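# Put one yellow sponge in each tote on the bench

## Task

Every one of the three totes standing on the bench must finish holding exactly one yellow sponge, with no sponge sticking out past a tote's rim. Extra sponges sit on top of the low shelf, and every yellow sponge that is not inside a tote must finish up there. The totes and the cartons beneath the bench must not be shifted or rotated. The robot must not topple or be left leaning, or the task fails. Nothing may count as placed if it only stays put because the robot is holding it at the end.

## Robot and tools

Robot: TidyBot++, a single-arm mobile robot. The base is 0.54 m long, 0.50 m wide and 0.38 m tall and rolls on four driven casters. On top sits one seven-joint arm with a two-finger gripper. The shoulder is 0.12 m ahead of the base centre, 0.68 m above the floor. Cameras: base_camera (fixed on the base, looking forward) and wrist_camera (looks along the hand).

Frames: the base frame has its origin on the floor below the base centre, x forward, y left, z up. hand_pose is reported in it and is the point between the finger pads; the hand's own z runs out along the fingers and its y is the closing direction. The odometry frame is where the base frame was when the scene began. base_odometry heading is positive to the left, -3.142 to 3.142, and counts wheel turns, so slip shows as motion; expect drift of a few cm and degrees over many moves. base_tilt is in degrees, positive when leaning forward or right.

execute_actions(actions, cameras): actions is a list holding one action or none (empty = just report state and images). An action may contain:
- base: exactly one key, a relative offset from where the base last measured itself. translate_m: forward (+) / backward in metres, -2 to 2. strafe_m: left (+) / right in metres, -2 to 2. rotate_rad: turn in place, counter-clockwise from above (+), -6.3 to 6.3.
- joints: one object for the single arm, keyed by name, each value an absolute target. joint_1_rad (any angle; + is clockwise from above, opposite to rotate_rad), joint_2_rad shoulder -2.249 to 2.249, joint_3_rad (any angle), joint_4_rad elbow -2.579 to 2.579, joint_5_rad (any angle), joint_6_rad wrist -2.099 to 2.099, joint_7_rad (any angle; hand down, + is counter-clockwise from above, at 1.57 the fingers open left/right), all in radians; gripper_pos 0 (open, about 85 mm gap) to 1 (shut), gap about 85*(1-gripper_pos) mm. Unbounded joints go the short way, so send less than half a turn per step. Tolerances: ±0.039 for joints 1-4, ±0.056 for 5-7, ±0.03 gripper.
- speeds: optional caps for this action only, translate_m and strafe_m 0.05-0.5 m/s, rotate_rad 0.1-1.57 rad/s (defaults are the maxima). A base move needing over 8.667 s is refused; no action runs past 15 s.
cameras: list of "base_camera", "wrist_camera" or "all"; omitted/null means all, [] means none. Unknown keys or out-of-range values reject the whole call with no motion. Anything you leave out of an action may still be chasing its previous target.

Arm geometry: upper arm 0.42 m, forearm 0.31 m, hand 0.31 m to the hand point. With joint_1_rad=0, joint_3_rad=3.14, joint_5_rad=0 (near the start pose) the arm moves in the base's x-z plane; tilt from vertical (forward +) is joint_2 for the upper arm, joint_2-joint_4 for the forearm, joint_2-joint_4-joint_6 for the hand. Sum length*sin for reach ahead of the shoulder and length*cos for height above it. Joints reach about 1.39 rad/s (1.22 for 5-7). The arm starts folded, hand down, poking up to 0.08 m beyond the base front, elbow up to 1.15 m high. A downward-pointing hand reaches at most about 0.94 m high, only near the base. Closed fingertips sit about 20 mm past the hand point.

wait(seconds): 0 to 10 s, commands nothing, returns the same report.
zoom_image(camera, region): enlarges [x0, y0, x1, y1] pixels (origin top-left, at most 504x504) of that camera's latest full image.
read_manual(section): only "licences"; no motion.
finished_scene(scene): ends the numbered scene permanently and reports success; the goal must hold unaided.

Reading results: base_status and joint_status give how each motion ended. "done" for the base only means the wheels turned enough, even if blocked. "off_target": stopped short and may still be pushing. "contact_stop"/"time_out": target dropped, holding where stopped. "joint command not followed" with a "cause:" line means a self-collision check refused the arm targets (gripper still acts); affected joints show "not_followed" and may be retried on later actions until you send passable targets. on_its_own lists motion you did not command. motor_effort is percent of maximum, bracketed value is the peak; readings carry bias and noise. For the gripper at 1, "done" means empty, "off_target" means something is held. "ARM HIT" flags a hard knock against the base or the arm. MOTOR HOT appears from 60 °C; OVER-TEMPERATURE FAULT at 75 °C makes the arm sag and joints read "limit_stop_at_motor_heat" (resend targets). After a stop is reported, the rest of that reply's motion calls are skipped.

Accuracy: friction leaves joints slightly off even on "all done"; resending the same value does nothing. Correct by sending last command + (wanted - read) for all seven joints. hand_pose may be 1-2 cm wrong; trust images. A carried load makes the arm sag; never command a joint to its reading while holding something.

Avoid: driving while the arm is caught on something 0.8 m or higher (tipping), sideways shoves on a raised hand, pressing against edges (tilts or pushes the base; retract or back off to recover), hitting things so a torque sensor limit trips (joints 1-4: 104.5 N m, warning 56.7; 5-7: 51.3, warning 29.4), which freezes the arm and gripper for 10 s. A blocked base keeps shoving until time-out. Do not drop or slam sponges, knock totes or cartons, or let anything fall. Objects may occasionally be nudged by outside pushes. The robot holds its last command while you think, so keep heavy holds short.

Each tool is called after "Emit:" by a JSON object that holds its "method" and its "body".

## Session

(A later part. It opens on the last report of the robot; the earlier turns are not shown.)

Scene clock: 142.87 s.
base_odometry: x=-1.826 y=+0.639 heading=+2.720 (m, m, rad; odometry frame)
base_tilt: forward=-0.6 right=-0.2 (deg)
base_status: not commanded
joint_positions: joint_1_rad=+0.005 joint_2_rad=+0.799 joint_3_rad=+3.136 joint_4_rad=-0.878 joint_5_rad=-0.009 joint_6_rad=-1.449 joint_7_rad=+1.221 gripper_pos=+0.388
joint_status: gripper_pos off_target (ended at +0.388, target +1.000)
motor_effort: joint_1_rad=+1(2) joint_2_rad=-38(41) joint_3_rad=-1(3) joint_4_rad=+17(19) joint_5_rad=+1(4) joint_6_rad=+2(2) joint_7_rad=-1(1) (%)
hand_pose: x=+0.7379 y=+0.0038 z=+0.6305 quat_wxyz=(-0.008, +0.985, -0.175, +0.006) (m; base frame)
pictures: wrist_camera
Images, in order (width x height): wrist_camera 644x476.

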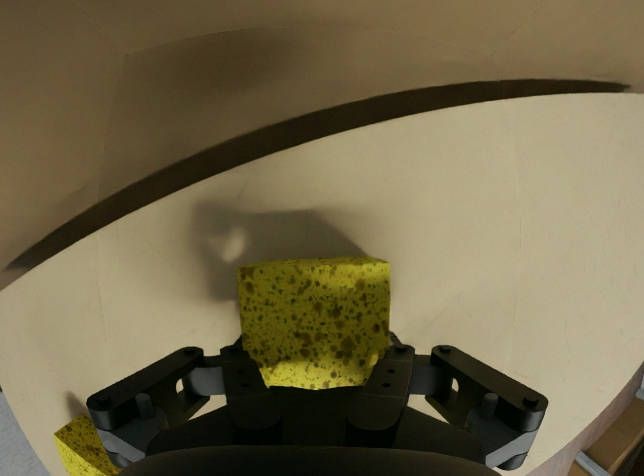

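Emit:
{"method": "execute_actions", "body": {"actions": [{"joints":{"joint_2_rad":0.5,"joint_4_rad":-0.6,"joint_6_rad":-1.7}}], "cameras": []}}

Emit:
{"method": "execute_actions", "body": {"actions": [{"base":{"translate_m":-1.85},"joints":{"joint_2_rad":0.1,"joint_4_rad":-0.8,"joint_6_rad":-1.4,"joint_7_rad":0.0}}], "cameras": []}}

Emit:
{"method": "execute_actions", "body": {"actions": [{"base":{"rotate_rad":-1.57}}], "cameras": []}}

Emit:
{"method": "execute_actions", "body": {"actions": [{"base":{"translate_m":0.5},"joints":{"joint_2_rad":0.3,"joint_4_rad":-0.7,"joint_6_rad":-1.35}}]}}

Scene clock: 148.73 s.
base_odometry: x=-1.826 y=+0.638 heading=+2.720 (m, m, rad; odometry frame)
base_tilt: forward=-0.5 right=-0.2 (deg)
base_status: not commanded
joint_positions: joint_1_rad=+0.005 joint_2_rad=+0.494 joint_3_rad=+3.136 joint_4_rad=-0.596 joint_5_rad=-0.009 joint_6_rad=-1.672 joint_7_rad=+1.221 gripper_pos=+0.388
joint_status: all done
motor_effort: joint_1_rad=+0(0) joint_2_rad=-35(50) joint_3_rad=+0(1) joint_4_rad=+19(22) joint_5_rad=+2(1) joint_6_rad=+4(5) joint_7_rad=-1(1) (%)
hand_pose: x=+0.7126 y=+0.0037 z=+0.9090 quat_wxyz=(-0.039, +0.967, -0.170, +0.185) (m; base frame)
pictures: none
No camera images: the call's "cameras" was empty. Leave "cameras" out to get every camera's image.

Scene clock: 153.80 s.
base_odometry: x=-0.138 y=-0.118 heading=+2.720 (m, m, rad; odometry frame)
base_tilt: forward=-0.7 right=-0.2 (deg)
base_status: done
joint_positions: joint_1_rad=+0.004 joint_2_rad=+0.098 joint_3_rad=+3.136 joint_4_rad=-0.789 joint_5_rad=-0.009 joint_6_rad=-1.430 joint_7_rad=+0.037 gripper_pos=+0.388
joint_status: all done
motor_effort: joint_1_rad=+0(4) joint_2_rad=-20(40) joint_3_rad=+0(3) joint_4_rad=+19(21) joint_5_rad=+1(0) joint_6_rad=+6(7) joint_7_rad=-1(1) (%)
hand_pose: x=+0.6326 y=+0.0048 z=+1.0876 quat_wxyz=(-0.282, +0.661, -0.634, +0.285) (m; base frame)
pictures: none
No camera images: the call's "cameras" was empty. Leave "cameras" out to get every camera's image.

Scene clock: 156.13 s.
base_odometry: x=-0.138 y=-0.118 heading=+1.151 (m, m, rad; odometry frame)
base_tilt: forward=-0.6 right=-0.2 (deg)
base_status: done
joint_positions: joint_1_rad=+0.006 joint_2_rad=+0.100 joint_3_rad=+3.139 joint_4_rad=-0.790 joint_5_rad=-0.009 joint_6_rad=-1.426 joint_7_rad=+0.037 gripper_pos=+0.388
joint_status: not commanded
motor_effort: joint_1_rad=+1(3) joint_2_rad=-21(25) joint_3_rad=+1(3) joint_4_rad=+19(21) joint_5_rad=+1(3) joint_6_rad=+7(7) joint_7_rad=-1(1) (%)
hand_pose: x=+0.6339 y=+0.0026 z=+1.0872 quat_wxyz=(-0.281, +0.660, -0.636, +0.286) (m; base frame)
pictures: none
No camera images: the call's "cameras" was empty. Leave "cameras" out to get every camera's image.

Scene clock: 158.50 s.
base_odometry: x=+0.067 y=+0.339 heading=+1.151 (m, m, rad; odometry frame)
base_tilt: forward=-0.5 right=-0.2 (deg)
base_status: done
joint_positions: joint_1_rad=+0.006 joint_2_rad=+0.296 joint_3_rad=+3.139 joint_4_rad=-0.712 joint_5_rad=-0.009 joint_6_rad=-1.377 joint_7_rad=+0.037 gripper_pos=+0.388
joint_status: all done
motor_effort: joint_1_rad=+1(1) joint_2_rad=-31(35) joint_3_rad=+0(1) joint_4_rad=+21(22) joint_5_rad=+1(2) joint_6_rad=+7(7) joint_7_rad=-1(1) (%)
hand_pose: x=+0.7212 y=+0.0021 z=+1.0260 quat_wxyz=(-0.260, +0.669, -0.645, +0.263) (m; base frame)
pictures: base_camera, wrist_camera
Images, in order (width x height): base_camera 644x364, wrist_camera 644x476.

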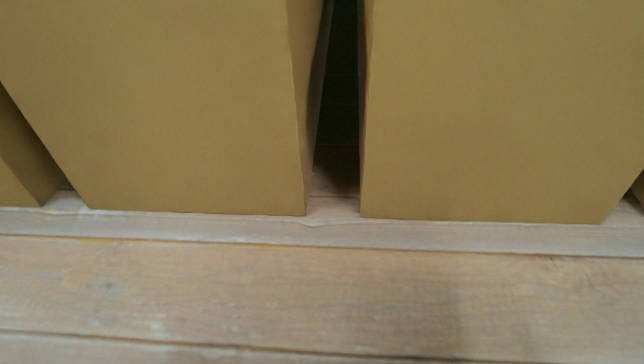

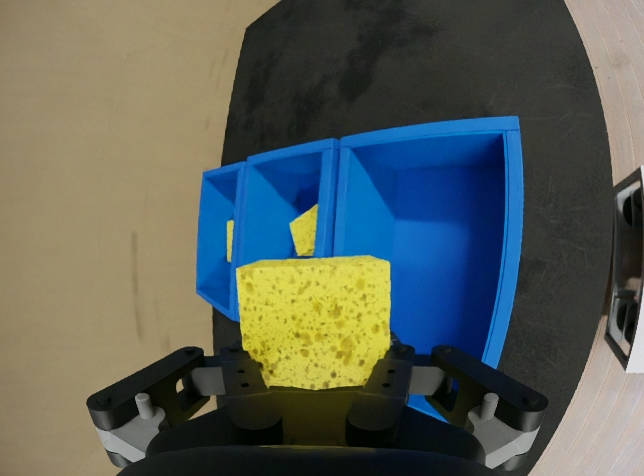

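Emit:
{"method": "execute_actions", "body": {"actions": [{"joints":{"joint_2_rad":0.42,"joint_4_rad":-0.75,"joint_6_rad":-1.47}}], "cameras": ["wrist_camera"]}}

Scene clock: 164.20 s.
base_odometry: x=+0.067 y=+0.339 heading=+1.151 (m, m, rad; odometry frame)
base_tilt: forward=-0.6 right=-0.2 (deg)
base_status: not commanded
joint_positions: joint_1_rad=+0.006 joint_2_rad=+0.423 joint_3_rad=+3.139 joint_4_rad=-0.748 joint_5_rad=-0.009 joint_6_rad=-1.443 joint_7_rad=+0.037 gripper_pos=+0.388
joint_status: all done
motor_effort: joint_1_rad=+1(0) joint_2_rad=-34(37) joint_3_rad=+0(0) joint_4_rad=+21(23) joint_5_rad=+2(2) joint_6_rad=+5(7) joint_7_rad=-1(1) (%)
hand_pose: x=+0.7380 y=+0.0020 z=+0.9187 quat_wxyz=(-0.184, +0.695, -0.671, +0.184) (m; base frame)
pictures: wrist_camera
Images, in order (width x height): wrist_camera 644x476.

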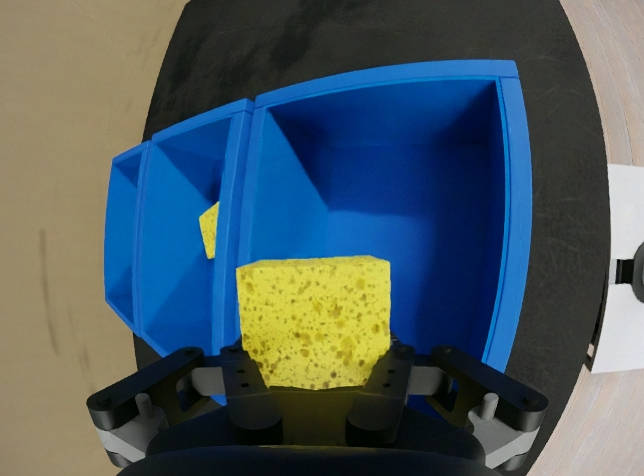

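Emit:
{"method": "execute_actions", "body": {"actions": [{"joints":{"gripper_pos":0}}], "cameras": []}}

Emit:
{"method": "execute_actions", "body": {"actions": [{"joints":{"joint_2_rad":0.1,"joint_4_rad":-0.7,"joint_6_rad":-1.65,"joint_7_rad":1.5}}], "cameras": ["wrist_camera"]}}

Scene clock: 168.33 s.
base_odometry: x=+0.067 y=+0.339 heading=+1.151 (m, m, rad; odometry frame)
base_tilt: forward=-0.5 right=-0.1 (deg)
base_status: not commanded
joint_positions: joint_1_rad=+0.006 joint_2_rad=+0.423 joint_3_rad=+3.139 joint_4_rad=-0.748 joint_5_rad=-0.009 joint_6_rad=-1.443 joint_7_rad=+0.037 gripper_pos=+0.000
joint_status: all done
motor_effort: joint_1_rad=+0(0) joint_2_rad=-33(34) joint_3_rad=+0(0) joint_4_rad=+21(21) joint_5_rad=+2(1) joint_6_rad=+5(4) joint_7_rad=-1(1) (%)
hand_pose: x=+0.7380 y=+0.0020 z=+0.9187 quat_wxyz=(-0.184, +0.695, -0.671, +0.184) (m; base frame)
pictures: none
No camera images: the call's "cameras" was empty. Leave "cameras" out to get every camera's image.

Scene clock: 170.17 s.
base_odometry: x=+0.067 y=+0.339 heading=+1.151 (m, m, rad; odometry frame)
base_tilt: forward=-0.6 right=-0.2 (deg)
base_status: not commanded
joint_positions: joint_1_rad=+0.006 joint_2_rad=+0.106 joint_3_rad=+3.139 joint_4_rad=-0.708 joint_5_rad=-0.009 joint_6_rad=-1.621 joint_7_rad=+1.474 gripper_pos=+0.000
joint_status: all done
motor_effort: joint_1_rad=+0(0) joint_2_rad=-19(36) joint_3_rad=+0(0) joint_4_rad=+18(21) joint_5_rad=+2(2) joint_6_rad=+6(6) joint_7_rad=-1(1) (%)
hand_pose: x=+0.5942 y=+0.0028 z=+1.0791 quat_wxyz=(-0.021, +0.937, -0.045, +0.345) (m; base frame)
pictures: wrist_camera
Images, in order (width x height): wrist_camera 644x476.

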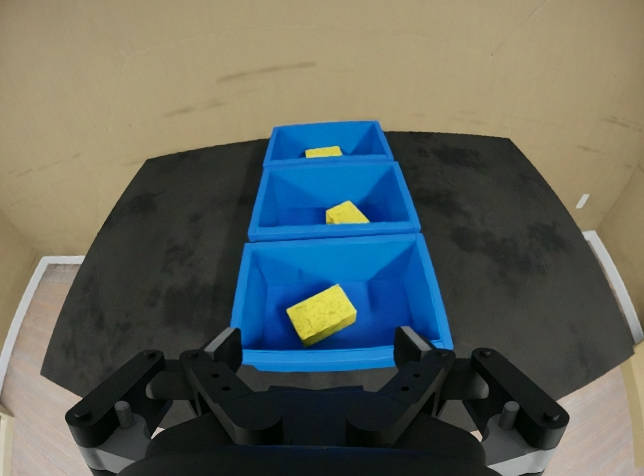

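Emit:
{"method": "finished_scene", "body": {"scene": 2}}

The scene is finished: the task was done.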